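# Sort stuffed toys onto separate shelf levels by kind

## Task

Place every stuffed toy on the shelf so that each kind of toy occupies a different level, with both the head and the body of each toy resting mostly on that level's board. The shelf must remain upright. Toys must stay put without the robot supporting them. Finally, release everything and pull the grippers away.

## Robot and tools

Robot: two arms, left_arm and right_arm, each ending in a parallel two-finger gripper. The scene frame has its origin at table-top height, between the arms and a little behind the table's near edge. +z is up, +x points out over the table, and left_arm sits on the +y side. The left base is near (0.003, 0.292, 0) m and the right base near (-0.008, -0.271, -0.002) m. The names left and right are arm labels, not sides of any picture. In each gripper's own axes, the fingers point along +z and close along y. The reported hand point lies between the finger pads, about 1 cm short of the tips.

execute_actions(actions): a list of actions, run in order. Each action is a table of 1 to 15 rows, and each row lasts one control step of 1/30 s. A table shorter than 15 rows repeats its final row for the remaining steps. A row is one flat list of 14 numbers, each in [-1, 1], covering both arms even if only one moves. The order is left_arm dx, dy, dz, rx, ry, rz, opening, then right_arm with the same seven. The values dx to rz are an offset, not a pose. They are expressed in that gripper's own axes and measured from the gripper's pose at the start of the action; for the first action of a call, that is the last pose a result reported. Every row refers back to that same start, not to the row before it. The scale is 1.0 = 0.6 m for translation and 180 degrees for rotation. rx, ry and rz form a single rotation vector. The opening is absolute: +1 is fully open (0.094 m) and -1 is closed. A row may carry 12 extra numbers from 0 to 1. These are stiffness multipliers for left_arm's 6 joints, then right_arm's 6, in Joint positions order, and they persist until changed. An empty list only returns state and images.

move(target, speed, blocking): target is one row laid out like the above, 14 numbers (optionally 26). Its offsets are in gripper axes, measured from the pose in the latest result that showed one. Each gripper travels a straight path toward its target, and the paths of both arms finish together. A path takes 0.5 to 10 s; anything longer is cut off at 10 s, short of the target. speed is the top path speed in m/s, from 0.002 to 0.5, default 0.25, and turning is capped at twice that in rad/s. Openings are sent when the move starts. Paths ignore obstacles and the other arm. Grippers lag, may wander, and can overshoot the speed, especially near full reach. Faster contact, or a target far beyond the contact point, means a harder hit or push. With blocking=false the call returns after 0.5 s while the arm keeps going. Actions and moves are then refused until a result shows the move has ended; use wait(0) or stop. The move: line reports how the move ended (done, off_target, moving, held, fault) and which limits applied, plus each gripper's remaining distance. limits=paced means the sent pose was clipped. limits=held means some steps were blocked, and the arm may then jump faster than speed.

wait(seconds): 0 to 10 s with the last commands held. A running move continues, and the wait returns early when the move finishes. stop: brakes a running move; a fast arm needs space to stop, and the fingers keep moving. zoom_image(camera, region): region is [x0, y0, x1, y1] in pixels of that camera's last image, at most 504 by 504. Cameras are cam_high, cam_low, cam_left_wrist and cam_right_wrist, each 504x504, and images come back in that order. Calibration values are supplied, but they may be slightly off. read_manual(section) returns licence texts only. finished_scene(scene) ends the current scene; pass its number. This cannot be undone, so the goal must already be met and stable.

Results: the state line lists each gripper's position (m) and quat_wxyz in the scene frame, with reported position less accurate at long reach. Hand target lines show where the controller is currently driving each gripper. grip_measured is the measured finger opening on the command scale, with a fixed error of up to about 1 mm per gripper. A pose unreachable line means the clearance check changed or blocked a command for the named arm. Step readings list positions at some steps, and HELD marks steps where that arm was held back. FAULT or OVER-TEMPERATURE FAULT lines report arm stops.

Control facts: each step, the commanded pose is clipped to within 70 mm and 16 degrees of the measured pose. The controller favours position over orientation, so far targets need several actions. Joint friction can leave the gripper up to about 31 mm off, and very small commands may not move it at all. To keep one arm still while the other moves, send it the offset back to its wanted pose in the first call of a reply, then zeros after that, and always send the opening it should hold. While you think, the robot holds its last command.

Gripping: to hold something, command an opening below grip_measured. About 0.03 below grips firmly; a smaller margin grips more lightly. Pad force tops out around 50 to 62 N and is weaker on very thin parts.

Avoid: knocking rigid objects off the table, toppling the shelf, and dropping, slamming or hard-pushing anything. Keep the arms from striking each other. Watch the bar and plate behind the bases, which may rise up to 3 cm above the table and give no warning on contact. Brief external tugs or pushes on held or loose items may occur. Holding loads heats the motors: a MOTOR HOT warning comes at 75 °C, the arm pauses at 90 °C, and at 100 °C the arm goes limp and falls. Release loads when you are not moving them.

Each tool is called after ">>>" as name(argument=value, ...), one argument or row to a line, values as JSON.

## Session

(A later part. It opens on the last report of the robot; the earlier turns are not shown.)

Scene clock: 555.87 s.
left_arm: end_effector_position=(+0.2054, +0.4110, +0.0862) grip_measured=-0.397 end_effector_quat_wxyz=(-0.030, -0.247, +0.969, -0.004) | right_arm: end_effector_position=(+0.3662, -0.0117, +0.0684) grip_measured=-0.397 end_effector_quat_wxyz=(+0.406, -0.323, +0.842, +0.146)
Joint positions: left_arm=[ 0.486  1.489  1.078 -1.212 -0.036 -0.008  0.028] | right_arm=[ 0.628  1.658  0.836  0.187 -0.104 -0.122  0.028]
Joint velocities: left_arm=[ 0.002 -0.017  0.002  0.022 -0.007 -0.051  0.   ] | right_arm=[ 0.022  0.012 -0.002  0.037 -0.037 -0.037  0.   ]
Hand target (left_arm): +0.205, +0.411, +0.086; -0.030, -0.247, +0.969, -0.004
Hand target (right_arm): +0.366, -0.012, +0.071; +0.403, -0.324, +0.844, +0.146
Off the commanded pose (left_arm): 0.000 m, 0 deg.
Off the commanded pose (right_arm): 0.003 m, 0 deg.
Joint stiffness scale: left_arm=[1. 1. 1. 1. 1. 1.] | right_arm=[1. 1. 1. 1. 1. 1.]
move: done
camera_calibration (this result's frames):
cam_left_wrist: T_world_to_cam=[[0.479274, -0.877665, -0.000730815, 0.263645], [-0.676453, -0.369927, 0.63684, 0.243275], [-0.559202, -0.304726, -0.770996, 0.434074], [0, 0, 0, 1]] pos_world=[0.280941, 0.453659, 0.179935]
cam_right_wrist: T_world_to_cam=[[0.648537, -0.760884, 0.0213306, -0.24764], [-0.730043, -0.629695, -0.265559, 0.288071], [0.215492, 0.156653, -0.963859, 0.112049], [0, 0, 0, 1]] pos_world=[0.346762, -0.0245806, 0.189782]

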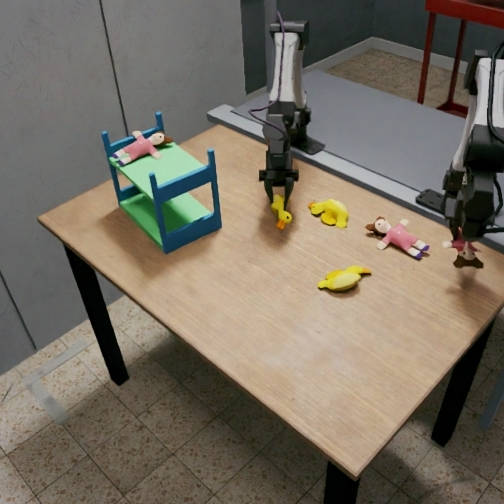

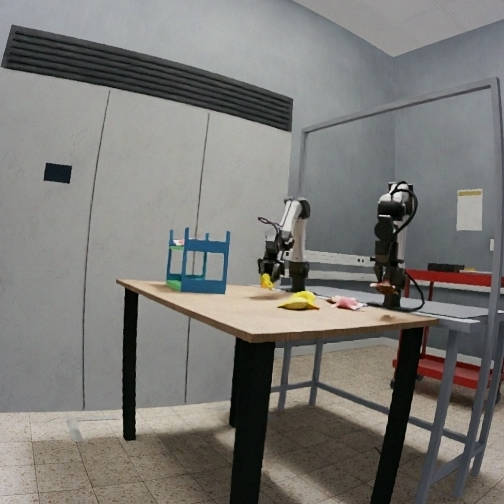

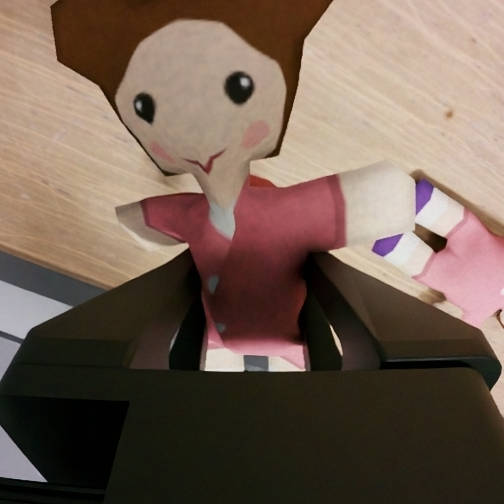

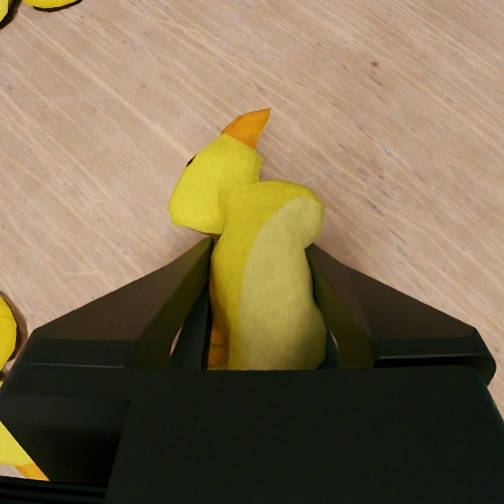

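>>> move(
  target=[0.121,-0.724,-0.025,0,0,-0.063,-0.4, 0.215,-0.354,-0.275,0.25,-0.085,0.152,-0.4],
  speed=0.25,
)

Scene clock: 585.23 s.
left_arm: end_effector_position=(+0.3466, -0.0008, +0.1005) grip_measured=-0.397 end_effector_quat_wxyz=(-0.018, -0.341, +0.940, +0.005) | right_arm: end_effector_position=(+0.3599, -0.3058, +0.0906) grip_measured=-0.397 end_effector_quat_wxyz=(+0.573, +0.069, +0.815, -0.050)
Joint positions: left_arm=[-0.713  2.424  2.373 -1.572  0.009 -1.402  0.028] | right_arm=[0.01  1.356 0.268 0.787 0.11  0.055 0.028]
Joint velocities: left_arm=[-0.002 -0.007  0.002 -0.095 -0.022  0.007 -0.001] | right_arm=[-0.007 -0.017  0.007 -0.037  0.037 -0.007 -0.002]
Hand target (left_arm): +0.346, -0.005, +0.104; -0.018, -0.342, +0.940, -0.001
Hand target (right_arm): +0.352, -0.310, +0.077; +0.560, +0.077, +0.823, -0.053
Off the commanded pose (left_arm): 0.006 m, 2 deg.
Off the commanded pose (right_arm): 0.019 m, 2 deg.
Joint stiffness scale: left_arm=[1. 1. 1. 1. 1. 1.] | right_arm=[1. 1. 1. 1. 1. 1.]
joint sent to its limit (left arm) — the command would take joint 4 (wrist pitch) past its lower limit, so that joint was sent only as far as its limit.
move: off_target (right_arm)
camera_calibration (this result's frames):
cam_left_wrist: T_world_to_cam=[[0.641089, -0.76731, -0.0155326, -0.219876], [-0.599517, -0.513328, 0.614063, 0.152872], [-0.47915, -0.384357, -0.789104, 0.372557], [0, 0, 0, 1]] pos_world=[0.41112, 0.0529557, 0.196698]
cam_right_wrist: T_world_to_cam=[[-0.190254, -0.981734, 0.00145264, -0.231642], [-0.808871, 0.155915, -0.566938, 0.40011], [0.556356, -0.109037, -0.823759, -0.0358167], [0, 0, 0, 1]] pos_world=[0.299493, -0.293699, 0.19767]

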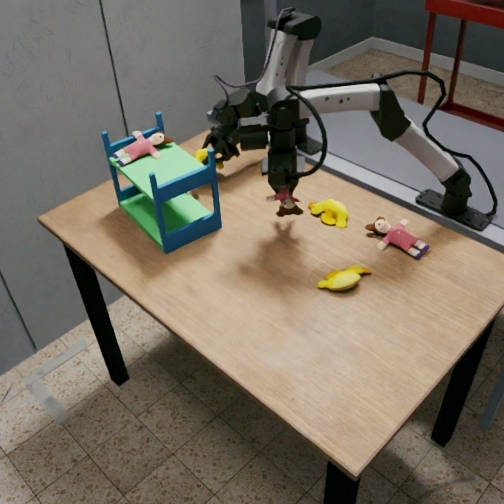

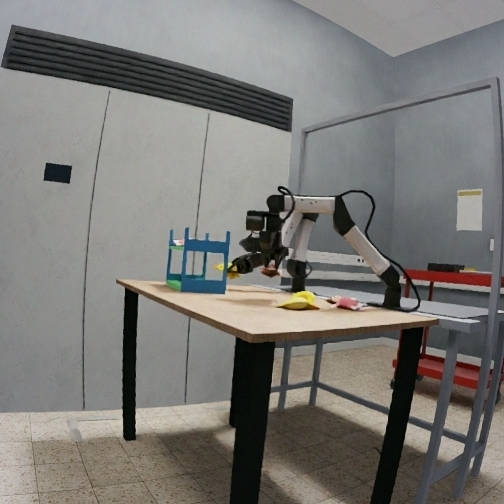

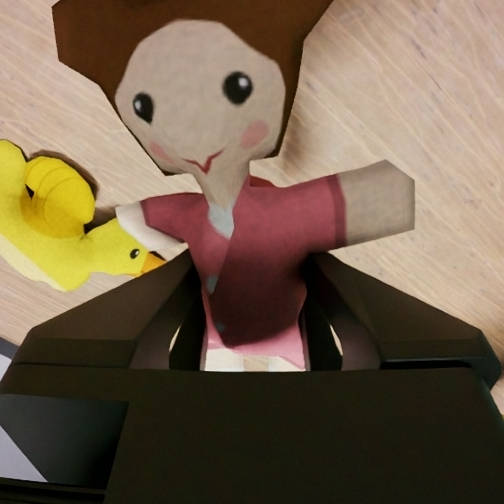

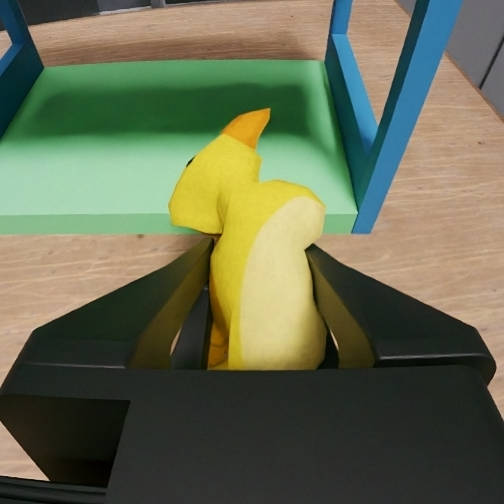

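>>> move(
  target=[0,0,0.139,0,0,0,-0.4, -0.003,-0.016,0.239,0,-0.05,0,-0.4],
  speed=0.12,
)

Scene clock: 604.60 s.
left_arm: end_effector_position=(+0.3402, +0.0027, +0.0141) grip_measured=-0.397 end_effector_quat_wxyz=(-0.027, -0.341, +0.939, +0.022) | right_arm: end_effector_position=(+0.4905, -0.3334, +0.0528) grip_measured=-0.397 end_effector_quat_wxyz=(+0.642, +0.064, +0.762, -0.051)
Joint positions: left_arm=[-0.713  2.418  2.016 -1.259  0.009 -1.403  0.028] | right_arm=[-0.053  2.109  0.707  1.276  0.048  0.034  0.028]
Joint velocities: left_arm=[-0.002 -0.007  0.002  0.007  0.037 -0.022  0.   ] | right_arm=[ 0.002  0.007 -0.002  0.022 -0.007  0.081  0.001]
Hand target (left_arm): +0.344, -0.002, +0.017; -0.018, -0.341, +0.940, +0.006
Hand target (right_arm): +0.492, -0.339, +0.044; +0.635, +0.064, +0.768, -0.055
Off the commanded pose (left_arm): 0.006 m, 2 deg.
Off the commanded pose (right_arm): 0.010 m, 1 deg.
Joint stiffness scale: left_arm=[1. 1. 1. 1. 1. 1.] | right_arm=[1. 1. 1. 1. 1. 1.]
move: done
camera_calibration (this result's frames):
cam_left_wrist: T_world_to_cam=[[0.640158, -0.766382, -0.053447, -0.213651], [-0.581243, -0.528653, 0.618613, 0.197591], [-0.502349, -0.364945, -0.783876, 0.310411], [0, 0, 0, 1]] pos_world=[0.407554, 0.0540013, 0.109672]
cam_right_wrist: T_world_to_cam=[[-0.183006, -0.983066, -0.00954414, -0.237292], [-0.700581, 0.137217, -0.700255, 0.436311], [0.689706, -0.121464, -0.713829, -0.217988], [0, 0, 0, 1]] pos_world=[0.412593, -0.319621, 0.147658]

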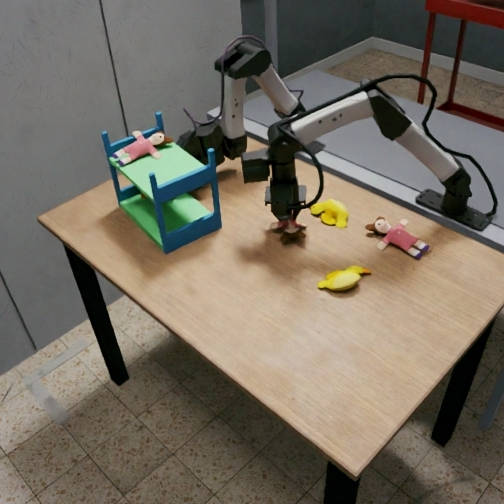

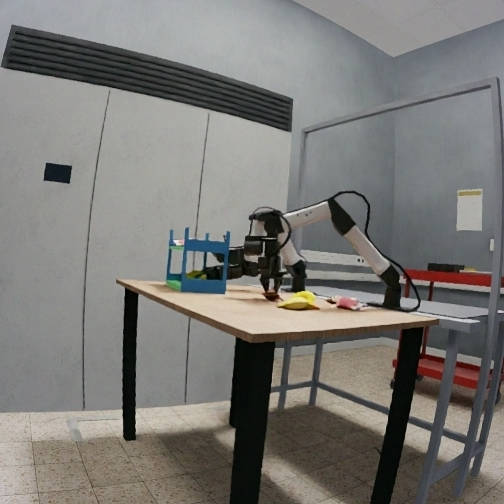

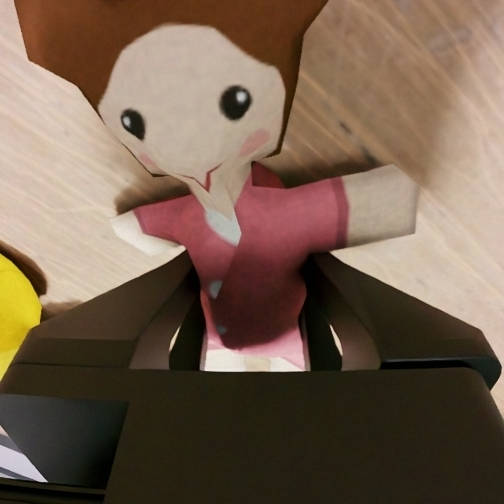

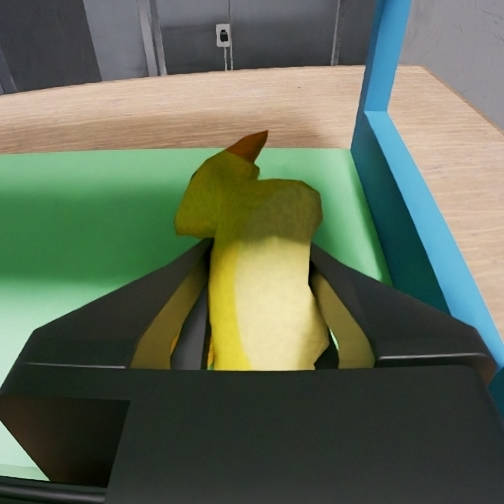

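>>> execute_actions(
  actions=[
    [[0,0,0,0,0,0,0.6, 0,0,0,0,0,0,-0.4]],
  ],
)

>>> zoom_image(
  camera="cam_low",
  region=[155, 220, 265, 305],
)

Scene clock: 618.33 s.
left_arm: end_effector_position=(+0.3402, +0.0027, +0.0140) grip_measured=+0.598 end_effector_quat_wxyz=(-0.027, -0.341, +0.939, +0.022) | right_arm: end_effector_position=(+0.4905, -0.3334, +0.0529) grip_measured=-0.397 end_effector_quat_wxyz=(+0.642, +0.064, +0.762, -0.051)
Joint positions: left_arm=[-0.713  2.418  2.015 -1.259  0.009 -1.403  0.075] | right_arm=[-0.053  2.109  0.707  1.277  0.048  0.034  0.028]
Joint velocities: left_arm=[ 0.007 -0.007  0.007  0.037 -0.022 -0.007 -0.   ] | right_arm=[-0.007 -0.007 -0.007  0.007  0.051  0.007  0.   ]
Hand target (left_arm): +0.340, +0.003, +0.014; -0.027, -0.341, +0.939, +0.022
Hand target (right_arm): +0.491, -0.333, +0.053; +0.642, +0.064, +0.762, -0.051
Off the commanded pose (left_arm): 0.000 m, 0 deg.
Off the commanded pose (right_arm): 0.000 m, 0 deg.
Joint stiffness scale: left_arm=[1. 1. 1. 1. 1. 1.] | right_arm=[1. 1. 1. 1. 1. 1.]
Step readings (end_effector_position):
0: left_arm (+0.3402, +0.0026, +0.0140) | right_arm (+0.4905, -0.3334, +0.0528)
1: left_arm (+0.3402, +0.0026, +0.0140) | right_arm (+0.4905, -0.3334, +0.0529)
2: left_arm (+0.3402, +0.0027, +0.0140) | right_arm (+0.4905, -0.3334, +0.0529)
4: left_arm (+0.3402, +0.0027, +0.0140) | right_arm (+0.4905, -0.3334, +0.0529)
8: left_arm (+0.3402, +0.0027, +0.0140) | right_arm (+0.4905, -0.3334, +0.0529)
15: end_effector_position above
camera_calibration (this result's frames):
cam_left_wrist: T_world_to_cam=[[0.640158, -0.766382, -0.053447, -0.213644], [-0.581243, -0.528653, 0.618613, 0.197647], [-0.502349, -0.364945, -0.783876, 0.310333], [0, 0, 0, 1]] pos_world=[0.407543, 0.0540085, 0.109577]
cam_right_wrist: T_world_to_cam=[[-0.182994, -0.983067, -0.00957198, -0.237293], [-0.700317, 0.137182, -0.700526, 0.436259], [0.689978, -0.121489, -0.713562, -0.218088], [0, 0, 0, 1]] pos_world=[0.412573, -0.319617, 0.14772]

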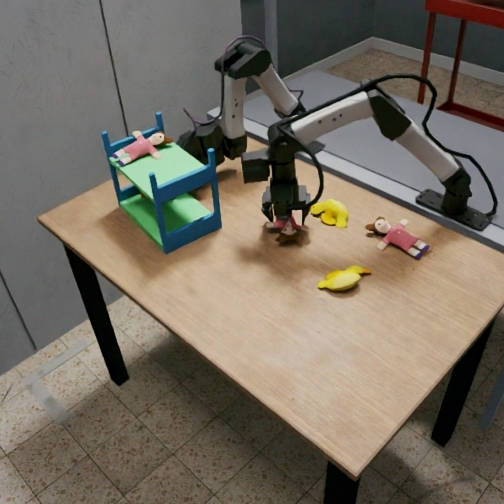

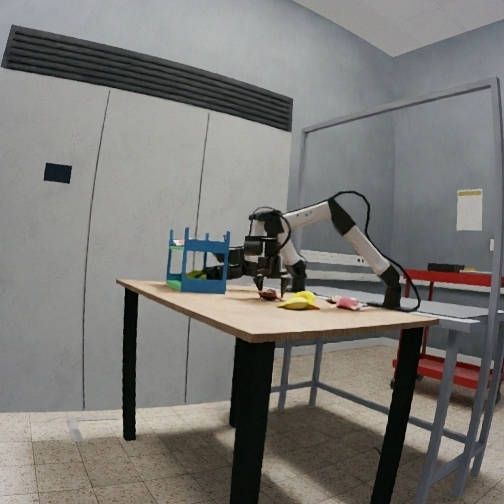

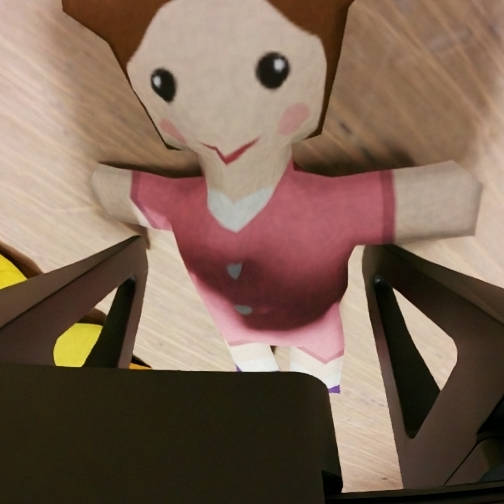

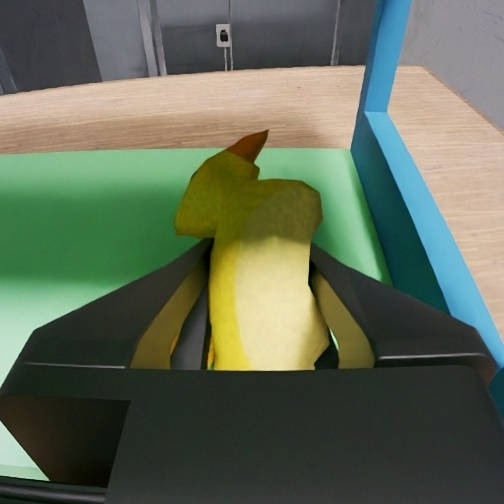

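Region (155, 220, 265, 305) of cam_low's 504x504 image, scaled by 4.582, with more detail than that image has; it fills the top 389 rows of this view, and the rest is white.

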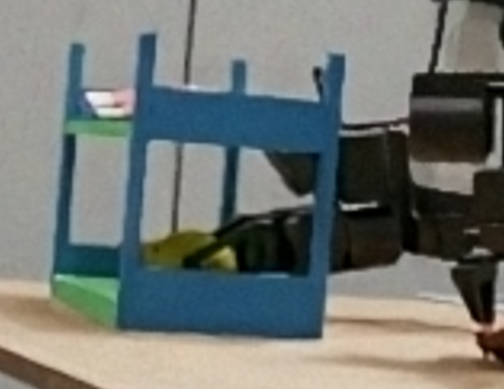

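>>> execute_actions(
  actions=[
    [[0,0,-0.03,0,0,0,0.8, 0,0,0,0,0,0,0.25],[0,0,-0.05,0,0,0,0.8, 0,0,0,0,0,0,0.25],[0,0,-0.07,0,0,0,0.8, 0,0,0,0,0,0,0.25],[0,0,-0.09,0,0,0,0.8, 0,0,0,0,0,0,0.25],[0,0,-0.11,0,0,0,0.8, 0,0,0,0,0,0,0.25]],
  ],
)

Scene clock: 632.83 s.
left_arm: end_effector_position=(+0.3474, -0.0019, +0.0821) grip_measured=+0.798 end_effector_quat_wxyz=(-0.019, -0.341, +0.940, +0.007) | right_arm: end_effector_position=(+0.4905, -0.3335, +0.0530) grip_measured=+0.247 end_effector_quat_wxyz=(+0.642, +0.064, +0.762, -0.051)
Joint positions: left_arm=[-0.713  2.418  2.288 -1.497  0.009 -1.403  0.084] | right_arm=[-0.053  2.109  0.707  1.277  0.048  0.034  0.059]
Joint velocities: left_arm=[-0.002 -0.007  0.012 -0.286  0.022 -0.022 -0.001] | right_arm=[ 0.012 -0.007 -0.012  0.007 -0.081 -0.022 -0.001]
Hand target (left_arm): +0.344, +0.002, +0.080; -0.027, -0.341, +0.939, +0.021
Hand target (right_arm): +0.491, -0.333, +0.053; +0.642, +0.064, +0.762, -0.051
Off the commanded pose (left_arm): 0.005 m, 2 deg.
Off the commanded pose (right_arm): 0.000 m, 0 deg.
Joint stiffness scale: left_arm=[1. 1. 1. 1. 1. 1.] | right_arm=[1. 1. 1. 1. 1. 1.]
Step readings (end_effector_position):
0: left_arm (+0.3402, +0.0027, +0.0140) | right_arm (+0.4905, -0.3334, +0.0529)
1: left_arm (+0.3399, +0.0029, +0.0154) | right_arm (+0.4906, -0.3334, +0.0530)
2: left_arm (+0.3394, +0.0034, +0.0185) | right_arm (+0.4906, -0.3334, +0.0530)
4: left_arm (+0.3408, +0.0025, +0.0313) | right_arm (+0.4905, -0.3335, +0.0530)
8: left_arm (+0.3522, -0.0063, +0.0675) | right_arm (+0.4905, -0.3335, +0.0530)
15: end_effector_position above
camera_calibration (this result's frames):
cam_left_wrist: T_world_to_cam=[[0.641566, -0.766817, -0.0196281, -0.221386], [-0.597042, -0.515261, 0.614855, 0.163105], [-0.481595, -0.382751, -0.788396, 0.358763], [0, 0, 0, 1]] pos_world=[0.412193, 0.0515963, 0.178216]
cam_right_wrist: T_world_to_cam=[[-0.183353, -0.983001, -0.00953532, -0.237159], [-0.700001, 0.137364, -0.700807, 0.436259], [0.690203, -0.12182, -0.713288, -0.218269], [0, 0, 0, 1]] pos_world=[0.412548, -0.319643, 0.147783]

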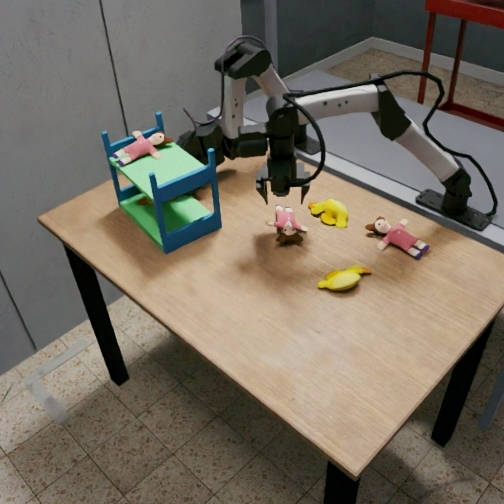

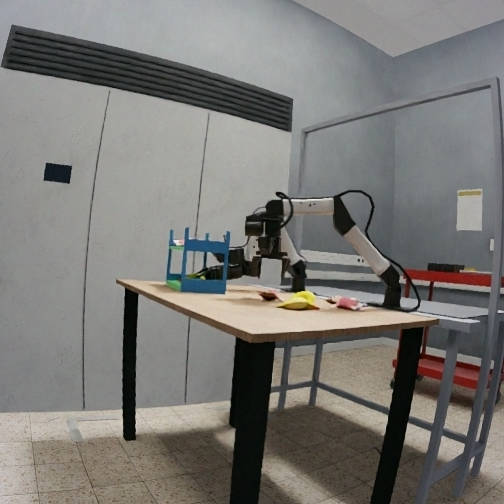

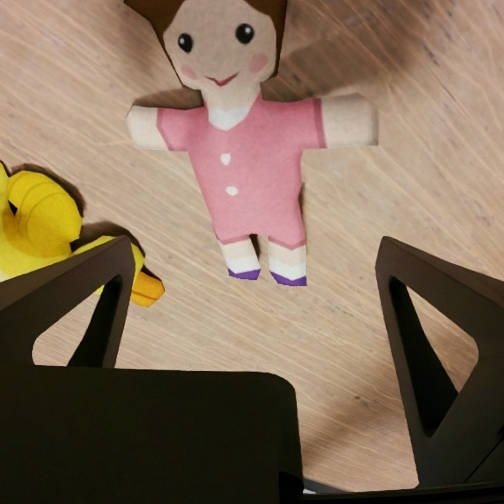

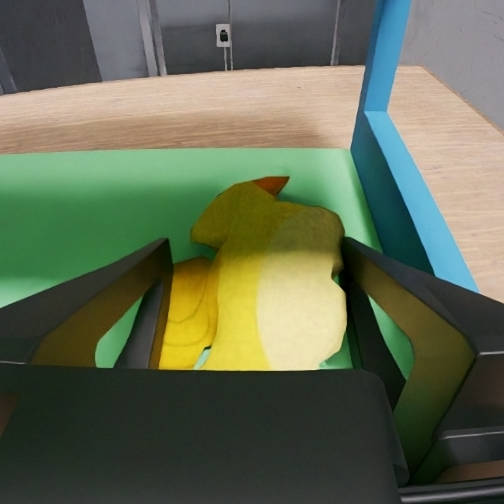

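>>> move(
  target=[-0.074,0.468,0.005,0.011,-0.007,-0.223,1, -0.014,0.002,-0.227,0,0.083,0,0.35],
  speed=0.25,
)

Scene clock: 655.27 s.
left_arm: end_effector_position=(+0.2055, +0.2395, +0.0828) grip_measured=+1.000 end_effector_quat_wxyz=(-0.010, -0.641, +0.767, +0.002) | right_arm: end_effector_position=(+0.3687, -0.3130, +0.0974) grip_measured=+0.347 end_effector_quat_wxyz=(+0.557, +0.069, +0.827, -0.044)
Joint positions: left_arm=[-0.281  1.382  0.953 -1.173 -0.012 -1.668  0.094] | right_arm=[-0.031  1.33   0.345  0.644  0.061  0.05   0.063]
Joint velocities: left_arm=[-0.012 -0.012  0.002  0.022 -0.022  0.051  0.   ] | right_arm=[-0.012  0.002 -0.017  0.037  0.007 -0.007 -0.   ]
Hand target (left_arm): +0.204, +0.244, +0.082; -0.004, -0.643, +0.766, +0.001
Hand target (right_arm): +0.360, -0.310, +0.085; +0.538, +0.071, +0.839, -0.043
Off the commanded pose (left_arm): 0.005 m, 1 deg.
Off the commanded pose (right_arm): 0.016 m, 3 deg.
Joint stiffness scale: left_arm=[1. 1. 1. 1. 1. 1.] | right_arm=[1. 1. 1. 1. 1. 1.]
move: off_target (right_arm)
camera_calibration (this result's frames):
cam_left_wrist: T_world_to_cam=[[0.984233, -0.17656, -0.0106077, -0.157722], [-0.134928, -0.788227, 0.60041, 0.173995], [-0.11437, -0.589512, -0.799622, 0.358339], [0, 0, 0, 1]] pos_world=[0.219695, 0.320545, 0.180394]
cam_right_wrist: T_world_to_cam=[[-0.184272, -0.982863, -0.00492998, -0.238996], [-0.831667, 0.158595, -0.532144, 0.418072], [0.523806, -0.0939593, -0.84664, -0.016929], [0, 0, 0, 1]] pos_world=[0.312524, -0.302795, 0.206964]

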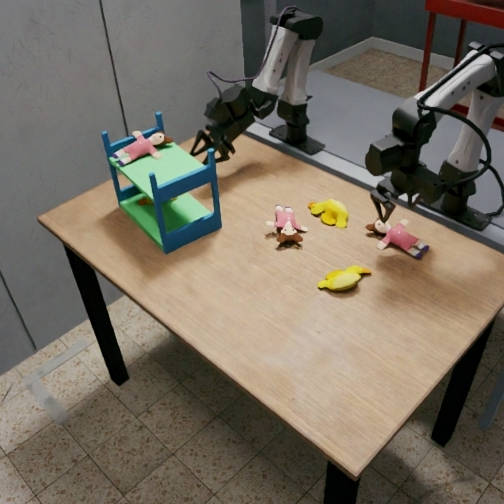

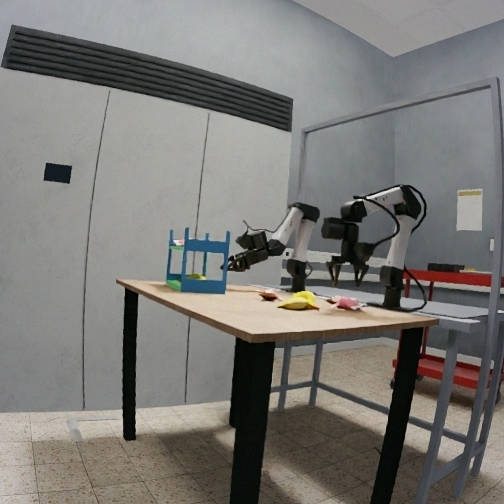

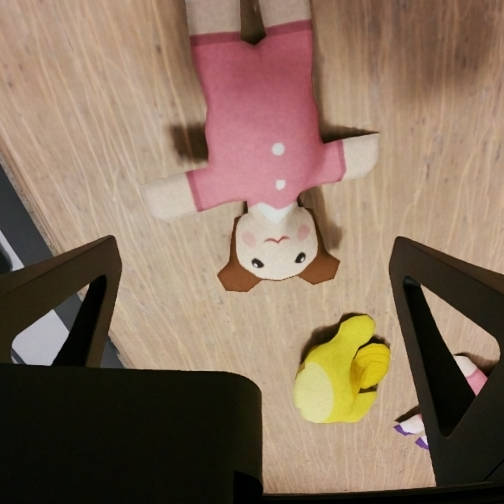

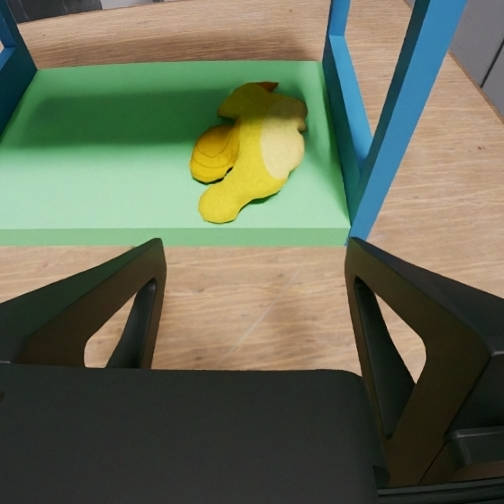

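>>> move(
  target=[-0.041,-0.005,0.13,0,0,-0.03,0.8, 0.09,0.456,-0.127,-0.239,0.169,-0.192,0.8],
  speed=0.3,
)

Scene clock: 688.07 s.
left_arm: end_effector_position=(+0.2137, +0.2581, +0.0107) grip_measured=+0.802 end_effector_quat_wxyz=(-0.009, -0.676, +0.737, -0.002) | right_arm: end_effector_position=(+0.3289, -0.0299, +0.0843) grip_measured=+0.797 end_effector_quat_wxyz=(+0.297, -0.353, +0.880, +0.117)
Joint positions: left_arm=[-0.178  1.488  0.74  -0.844 -0.012 -1.655  0.085] | right_arm=[ 0.645  1.55   0.976 -0.306 -0.092 -0.151  0.084]
Joint velocities: left_arm=[-0.007  0.007 -0.012  0.022 -0.007 -0.022 -0.001] | right_arm=[ 0.007  0.012 -0.007 -0.007  0.037  0.037  0.001]
Hand target (left_arm): +0.212, +0.261, +0.004; -0.011, -0.677, +0.736, +0.003
Hand target (right_arm): +0.322, -0.028, +0.076; +0.276, -0.362, +0.883, +0.117
Off the commanded pose (left_arm): 0.008 m, 1 deg.
Off the commanded pose (right_arm): 0.009 m, 3 deg.
Joint stiffness scale: left_arm=[1. 1. 1. 1. 1. 1.] | right_arm=[1. 1. 1. 1. 1. 1.]
move: off_target (right_arm)
camera_calibration (this result's frames):
cam_left_wrist: T_world_to_cam=[[0.996224, -0.0867643, -0.00311881, -0.189161], [-0.0673874, -0.795391, 0.602339, 0.220412], [-0.0547422, -0.599855, -0.798234, 0.302524], [0, 0, 0, 1]] pos_world=[0.219861, 0.340371, 0.108132]
cam_right_wrist: T_world_to_cam=[[0.676723, -0.736105, 0.013947, -0.245557], [-0.735648, -0.676818, -0.0272038, 0.233909], [0.0294645, 0.00814936, -0.999533, 0.197928], [0, 0, 0, 1]] pos_world=[0.332417, -0.024055, 0.207623]

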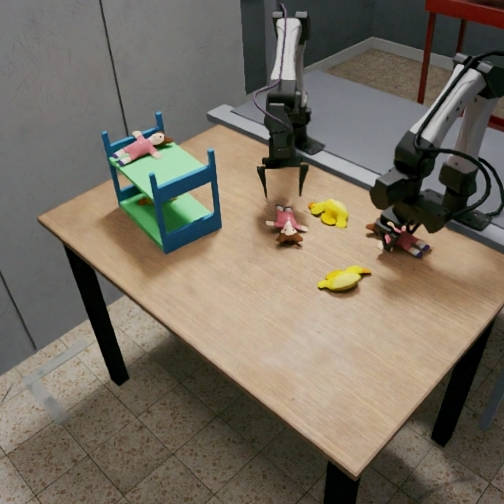

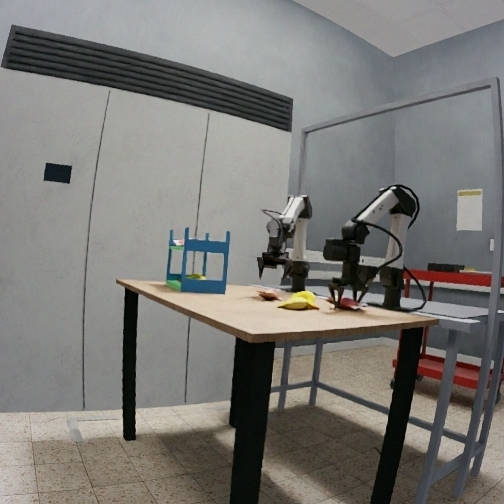

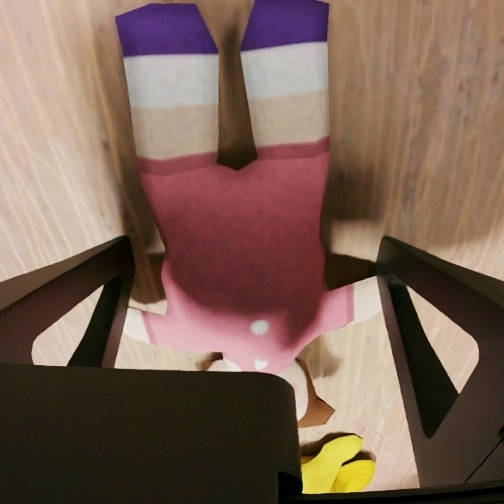

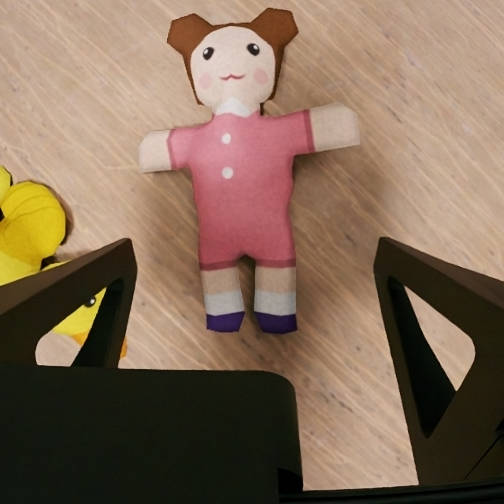

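>>> move(
  target=[0,0,0,0,0,0,-0.4, 0.016,0.009,0.135,0,0.01,0,0.8],
  speed=0.15,
)

>>> execute_actions(
  actions=[
    [[0,0,-0.02,0,0,0,-0.4, 0.008,0,0.01,0,0,0,-0.4],[0,0,-0.035,0,0,0,-0.4, 0.008,0,0.01,0,0,0,-0.4],[0,0,-0.05,0,0,0,-0.4, 0.008,0,0.01,0,0,0,-0.4],[0,0,-0.065,0,0,0,-0.4, 0.008,0,0.01,0,0,0,-0.4],[0,0,-0.08,0,0,0,-0.4, 0.008,0,0.01,0,0,0,-0.4],[0,0,-0.095,0,0,0,-0.4, 0.008,0,0.01,0,0,0,-0.4],[0,0,-0.11,0,0,0,-0.4, 0.008,0,0.01,0,0,0,-0.4]],
  ],
)

Scene clock: 709.43 s.
left_arm: end_effector_position=(+0.2138, +0.2581, +0.0107) grip_measured=-0.396 end_effector_quat_wxyz=(-0.009, -0.676, +0.737, -0.002) | right_arm: end_effector_position=(+0.3570, -0.0017, +0.0208) grip_measured=+0.797 end_effector_quat_wxyz=(+0.290, -0.352, +0.882, +0.114)
Joint positions: left_arm=[-0.178  1.488  0.74  -0.843 -0.012 -1.655  0.028] | right_arm=[ 0.668  1.816  1.016 -0.094 -0.073 -0.133  0.084]
Joint velocities: left_arm=[-0.007 -0.012 -0.002 -0.007 -0.037  0.022 -0.002] | right_arm=[-0.022 -0.017 -0.002  0.007  0.037 -0.051 -0.001]
Hand target (left_arm): +0.214, +0.258, +0.011; -0.009, -0.676, +0.737, -0.002
Hand target (right_arm): +0.356, +0.002, +0.014; +0.284, -0.354, +0.884, +0.111
Off the commanded pose (left_arm): 0.000 m, 0 deg.
Off the commanded pose (right_arm): 0.008 m, 1 deg.
Joint stiffness scale: left_arm=[1. 1. 1. 1. 1. 1.] | right_arm=[1. 1. 1. 1. 1. 1.]
move: done
camera_calibration (this result's frames):
cam_left_wrist: T_world_to_cam=[[0.996226, -0.0867539, -0.00273883, -0.189262], [-0.0676052, -0.795352, 0.602365, 0.220442], [-0.0544359, -0.599907, -0.798216, 0.302466], [0, 0, 0, 1]] pos_world=[0.219915, 0.340362, 0.108128]
cam_right_wrist: T_world_to_cam=[[0.674911, -0.737752, 0.0146937, -0.242244], [-0.73768, -0.675062, -0.0108841, 0.272388], [0.0179489, -0.00349347, -0.999833, 0.137564], [0, 0, 0, 1]] pos_world=[0.36196, 0.00564361, 0.144065]

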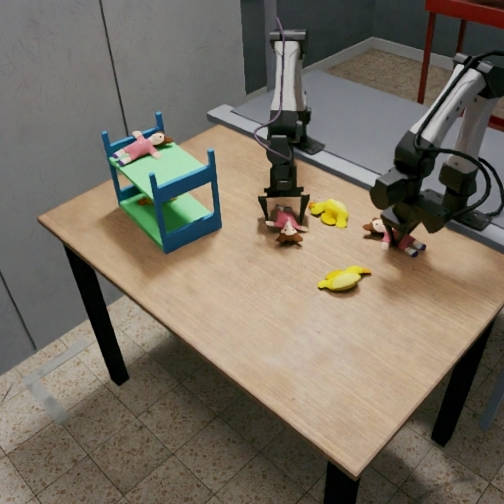

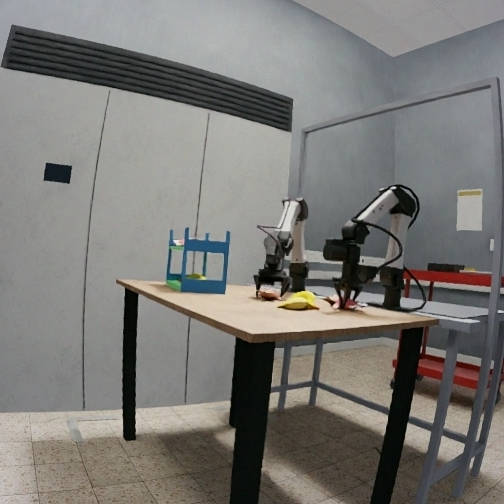

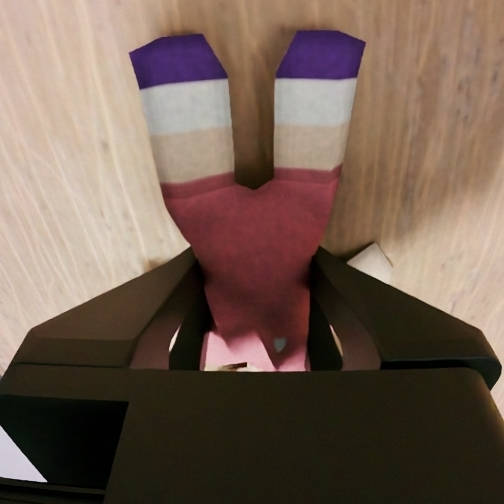

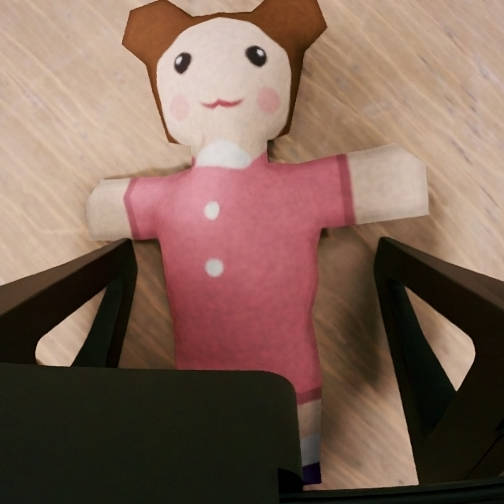

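Scene clock: 709.93 s.
left_arm: end_effector_position=(+0.2191, +0.2588, +0.0700) grip_measured=-0.397 end_effector_quat_wxyz=(-0.004, -0.676, +0.737, -0.009) | right_arm: end_effector_position=(+0.3621, +0.0018, +0.0255) grip_measured=-0.396 end_effector_quat_wxyz=(+0.305, -0.351, +0.878, +0.117)
Joint positions: left_arm=[-0.178  1.402  0.92  -1.093 -0.012 -1.655  0.028] | right_arm=[ 0.668  1.816  1.016 -0.063 -0.073 -0.133  0.028]
Joint velocities: left_arm=[-0.002 -0.012 -0.002 -0.315  0.066  0.037 -0.   ] | right_arm=[ 0.002 -0.012 -0.007  0.066 -0.007  0.022  0.001]
Hand target (left_arm): +0.214, +0.260, +0.076; -0.008, -0.676, +0.737, -0.002
Hand target (right_arm): +0.357, -0.002, +0.013; +0.290, -0.353, +0.882, +0.114
Off the commanded pose (left_arm): 0.008 m, 1 deg.
Off the commanded pose (right_arm): 0.014 m, 2 deg.
Joint stiffness scale: left_arm=[1. 1. 1. 1. 1. 1.] | right_arm=[1. 1. 1. 1. 1. 1.]
Step readings (end_effector_position):
0: left_arm (+0.2138, +0.2581, +0.0107) | right_arm (+0.3570, -0.0017, +0.0208)
1: left_arm (+0.2132, +0.2582, +0.0110) | right_arm (+0.3575, -0.0013, +0.0213)
2: left_arm (+0.2124, +0.2584, +0.0126) | right_arm (+0.3582, -0.0009, +0.0219)
4: left_arm (+0.2120, +0.2587, +0.0210) | right_arm (+0.3596, +0.0002, +0.0232)
8: left_arm (+0.2212, +0.2580, +0.0525) | right_arm (+0.3614, +0.0014, +0.0249)
15: end_effector_position above
camera_calibration (this result's frames):
cam_left_wrist: T_world_to_cam=[[0.996178, -0.0862806, 0.0135994, -0.195599], [-0.0769815, -0.793703, 0.603414, 0.187255], [-0.0412691, -0.602155, -0.797312, 0.348172], [0, 0, 0, 1]] pos_world=[0.223636, 0.341402, 0.167269]
cam_right_wrist: T_world_to_cam=[[0.674115, -0.738386, 0.0188615, -0.243022], [-0.73732, -0.674221, -0.0422529, 0.279255], [0.0439158, 0.0145763, -0.998929, 0.132691], [0, 0, 0, 1]] pos_world=[0.363898, 0.00690177, 0.148932]

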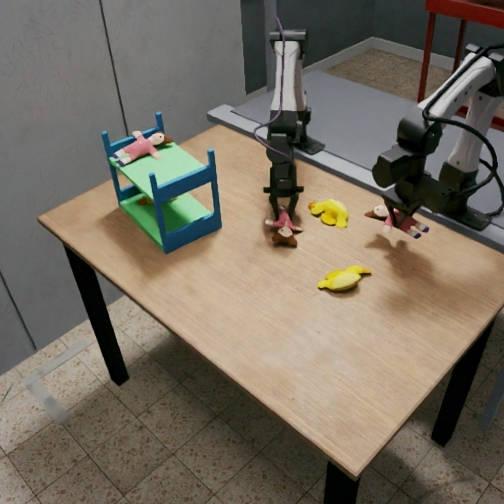

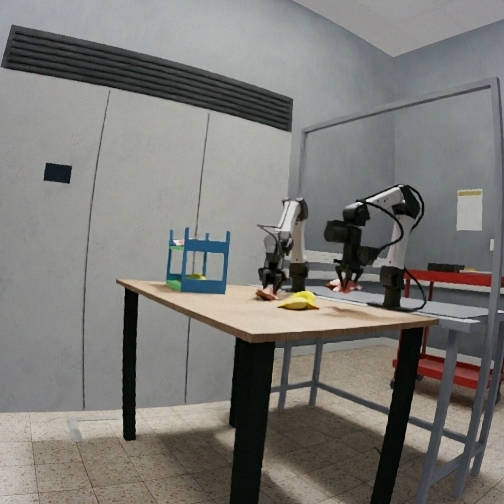

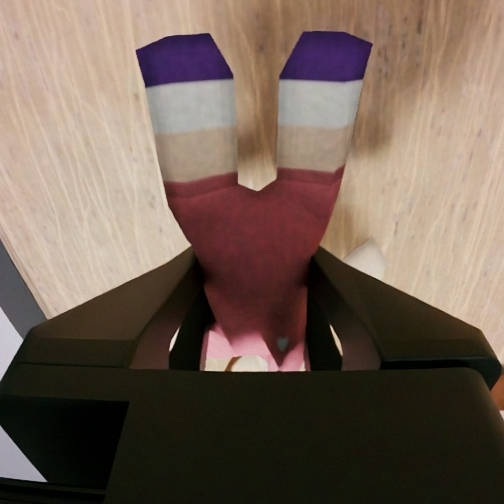

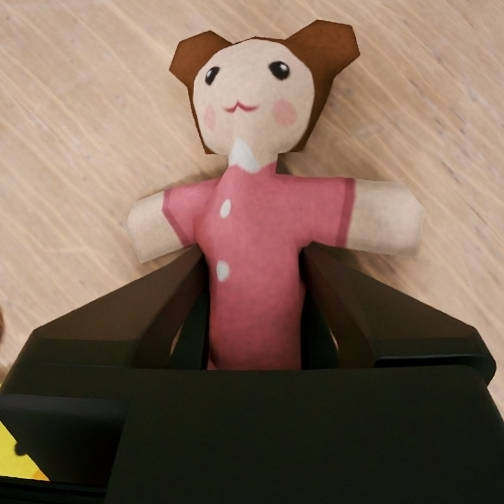

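>>> move(
  target=[0.188,-0.15,-0.037,0,0,0.139,-0.4, -0.085,-0.165,-0.472,0.095,0.001,0.126,-0.45],
  speed=0.25,
)

Scene clock: 730.10 s.
left_arm: end_effector_position=(+0.2947, +0.1441, +0.0932) grip_measured=-0.397 end_effector_quat_wxyz=(-0.001, -0.509, +0.861, -0.008) | right_arm: end_effector_position=(+0.3316, -0.1548, +0.2802) grip_measured=-0.447 end_effector_quat_wxyz=(+0.331, -0.131, +0.933, +0.047)
Joint positions: left_arm=[-0.489  1.808  1.417 -1.19  -0.012 -1.551  0.028] | right_arm=[ 0.414  1.321  1.547 -1.067  0.049  0.057  0.026]
Joint velocities: left_arm=[ 0.007 -0.012 -0.002 -0.007 -0.081 -0.007 -0.001] | right_arm=[ 0.012 -0.002 -0.017 -0.11   0.007 -0.037 -0.001]
Hand target (left_arm): +0.297, +0.138, +0.096; +0.002, -0.500, +0.866, -0.009
Hand target (right_arm): +0.329, -0.160, +0.282; +0.325, -0.124, +0.937, +0.043
Off the commanded pose (left_arm): 0.007 m, 1 deg.
Off the commanded pose (right_arm): 0.006 m, 1 deg.
Joint stiffness scale: left_arm=[1. 1. 1. 1. 1. 1.] | right_arm=[1. 1. 1. 1. 1. 1.]
move: done
camera_calibration (this result's frames):
cam_left_wrist: T_world_to_cam=[[0.876717, -0.480691, 0.0173928, -0.189365], [-0.394441, -0.697773, 0.597937, 0.168274], [-0.275287, -0.531082, -0.801354, 0.359817], [0, 0, 0, 1]] pos_world=[0.331447, 0.217483, 0.191017]
cam_right_wrist: T_world_to_cam=[[0.25854, -0.965956, 0.0093055, -0.237659], [-0.964222, -0.258636, -0.058171, 0.305919], [0.0585973, 0.00606698, -0.998263, 0.384414], [0, 0, 0, 1]] pos_world=[0.333892, -0.152779, 0.403753]

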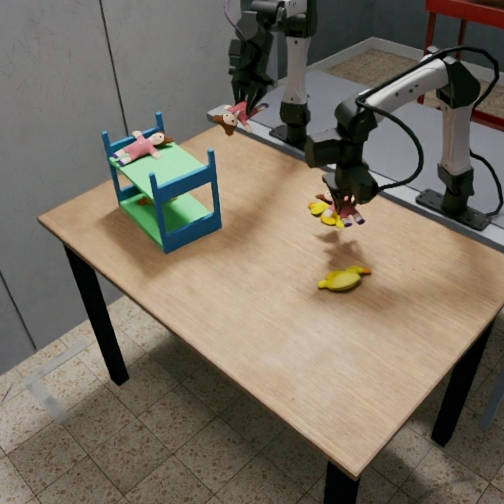

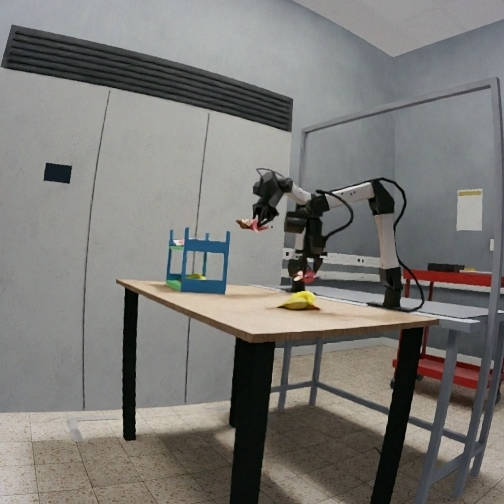

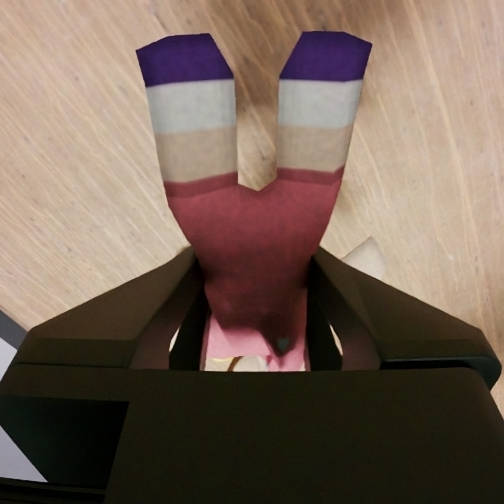

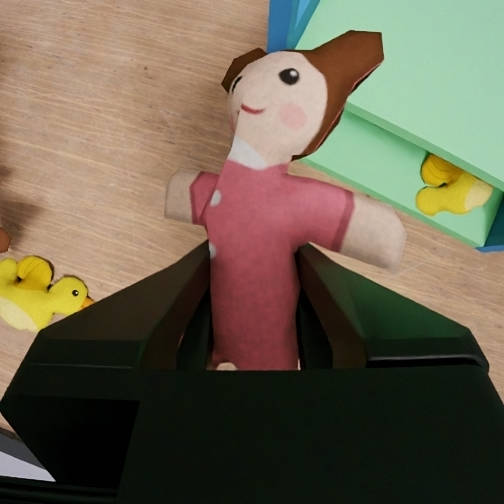

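>>> move(
  target=[0.139,-0.21,0.012,0,0,0.106,-0.4, -0.171,-0.273,0.202,0.096,-0.005,0.115,-0.45],
  speed=0.25,
)

Scene clock: 760.67 s.
left_arm: end_effector_position=(+0.3637, +0.0155, +0.0870) grip_measured=-0.397 end_effector_quat_wxyz=(-0.000, -0.369, +0.929, -0.005) | right_arm: end_effector_position=(+0.5298, -0.2625, +0.2542) grip_measured=-0.447 end_effector_quat_wxyz=(+0.351, +0.081, +0.932, -0.029)
Joint positions: left_arm=[-0.669  2.372  2.23  -1.445 -0.012 -1.418  0.028] | right_arm=[ 0.111  1.989  2.178 -1.004  0.137  0.181  0.026]
Joint velocities: left_arm=[-0.007 -0.002 -0.002  0.022  0.037  0.066 -0.001] | right_arm=[-0.017 -0.017  0.007 -0.051  0.066 -0.051 -0.   ]
Hand target (left_arm): +0.363, +0.010, +0.090; +0.002, -0.360, +0.933, -0.008
Hand target (right_arm): +0.527, -0.268, +0.252; +0.343, +0.089, +0.935, -0.035
Off the commanded pose (left_arm): 0.005 m, 1 deg.
Off the commanded pose (right_arm): 0.008 m, 2 deg.
Joint stiffness scale: left_arm=[1. 1. 1. 1. 1. 1.] | right_arm=[1. 1. 1. 1. 1. 1.]
move: done
camera_calibration (this result's frames):
cam_left_wrist: T_world_to_cam=[[0.686182, -0.727278, 0.0148311, -0.238303], [-0.591302, -0.545783, 0.593703, 0.179038], [-0.423693, -0.416158, -0.804548, 0.358034], [0, 0, 0, 1]] pos_world=[0.421081, 0.0734015, 0.185295]
cam_right_wrist: T_world_to_cam=[[-0.190183, -0.981728, 0.00641369, -0.158399], [-0.977283, 0.188692, -0.0965104, 0.601788], [0.0935368, -0.0246227, -0.995311, 0.320136], [0, 0, 0, 1]] pos_world=[0.528047, -0.261174, 0.377729]

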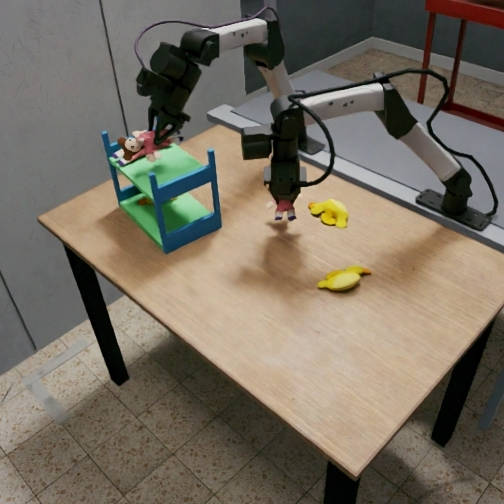

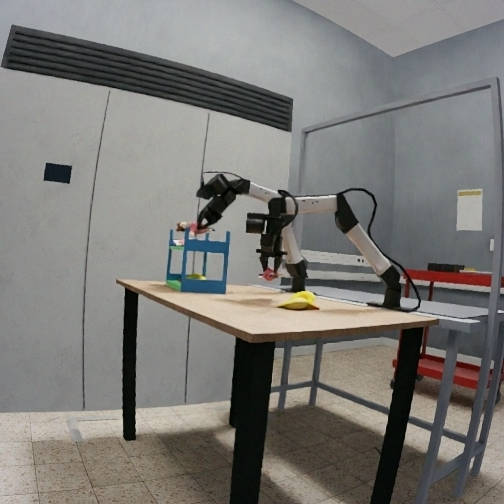

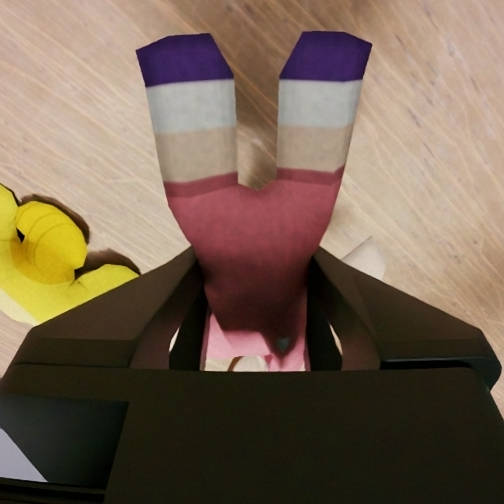

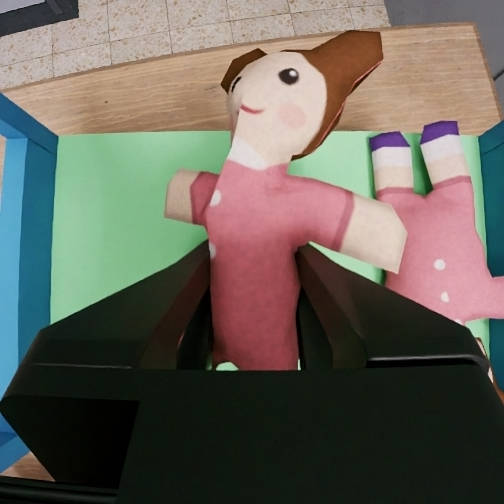

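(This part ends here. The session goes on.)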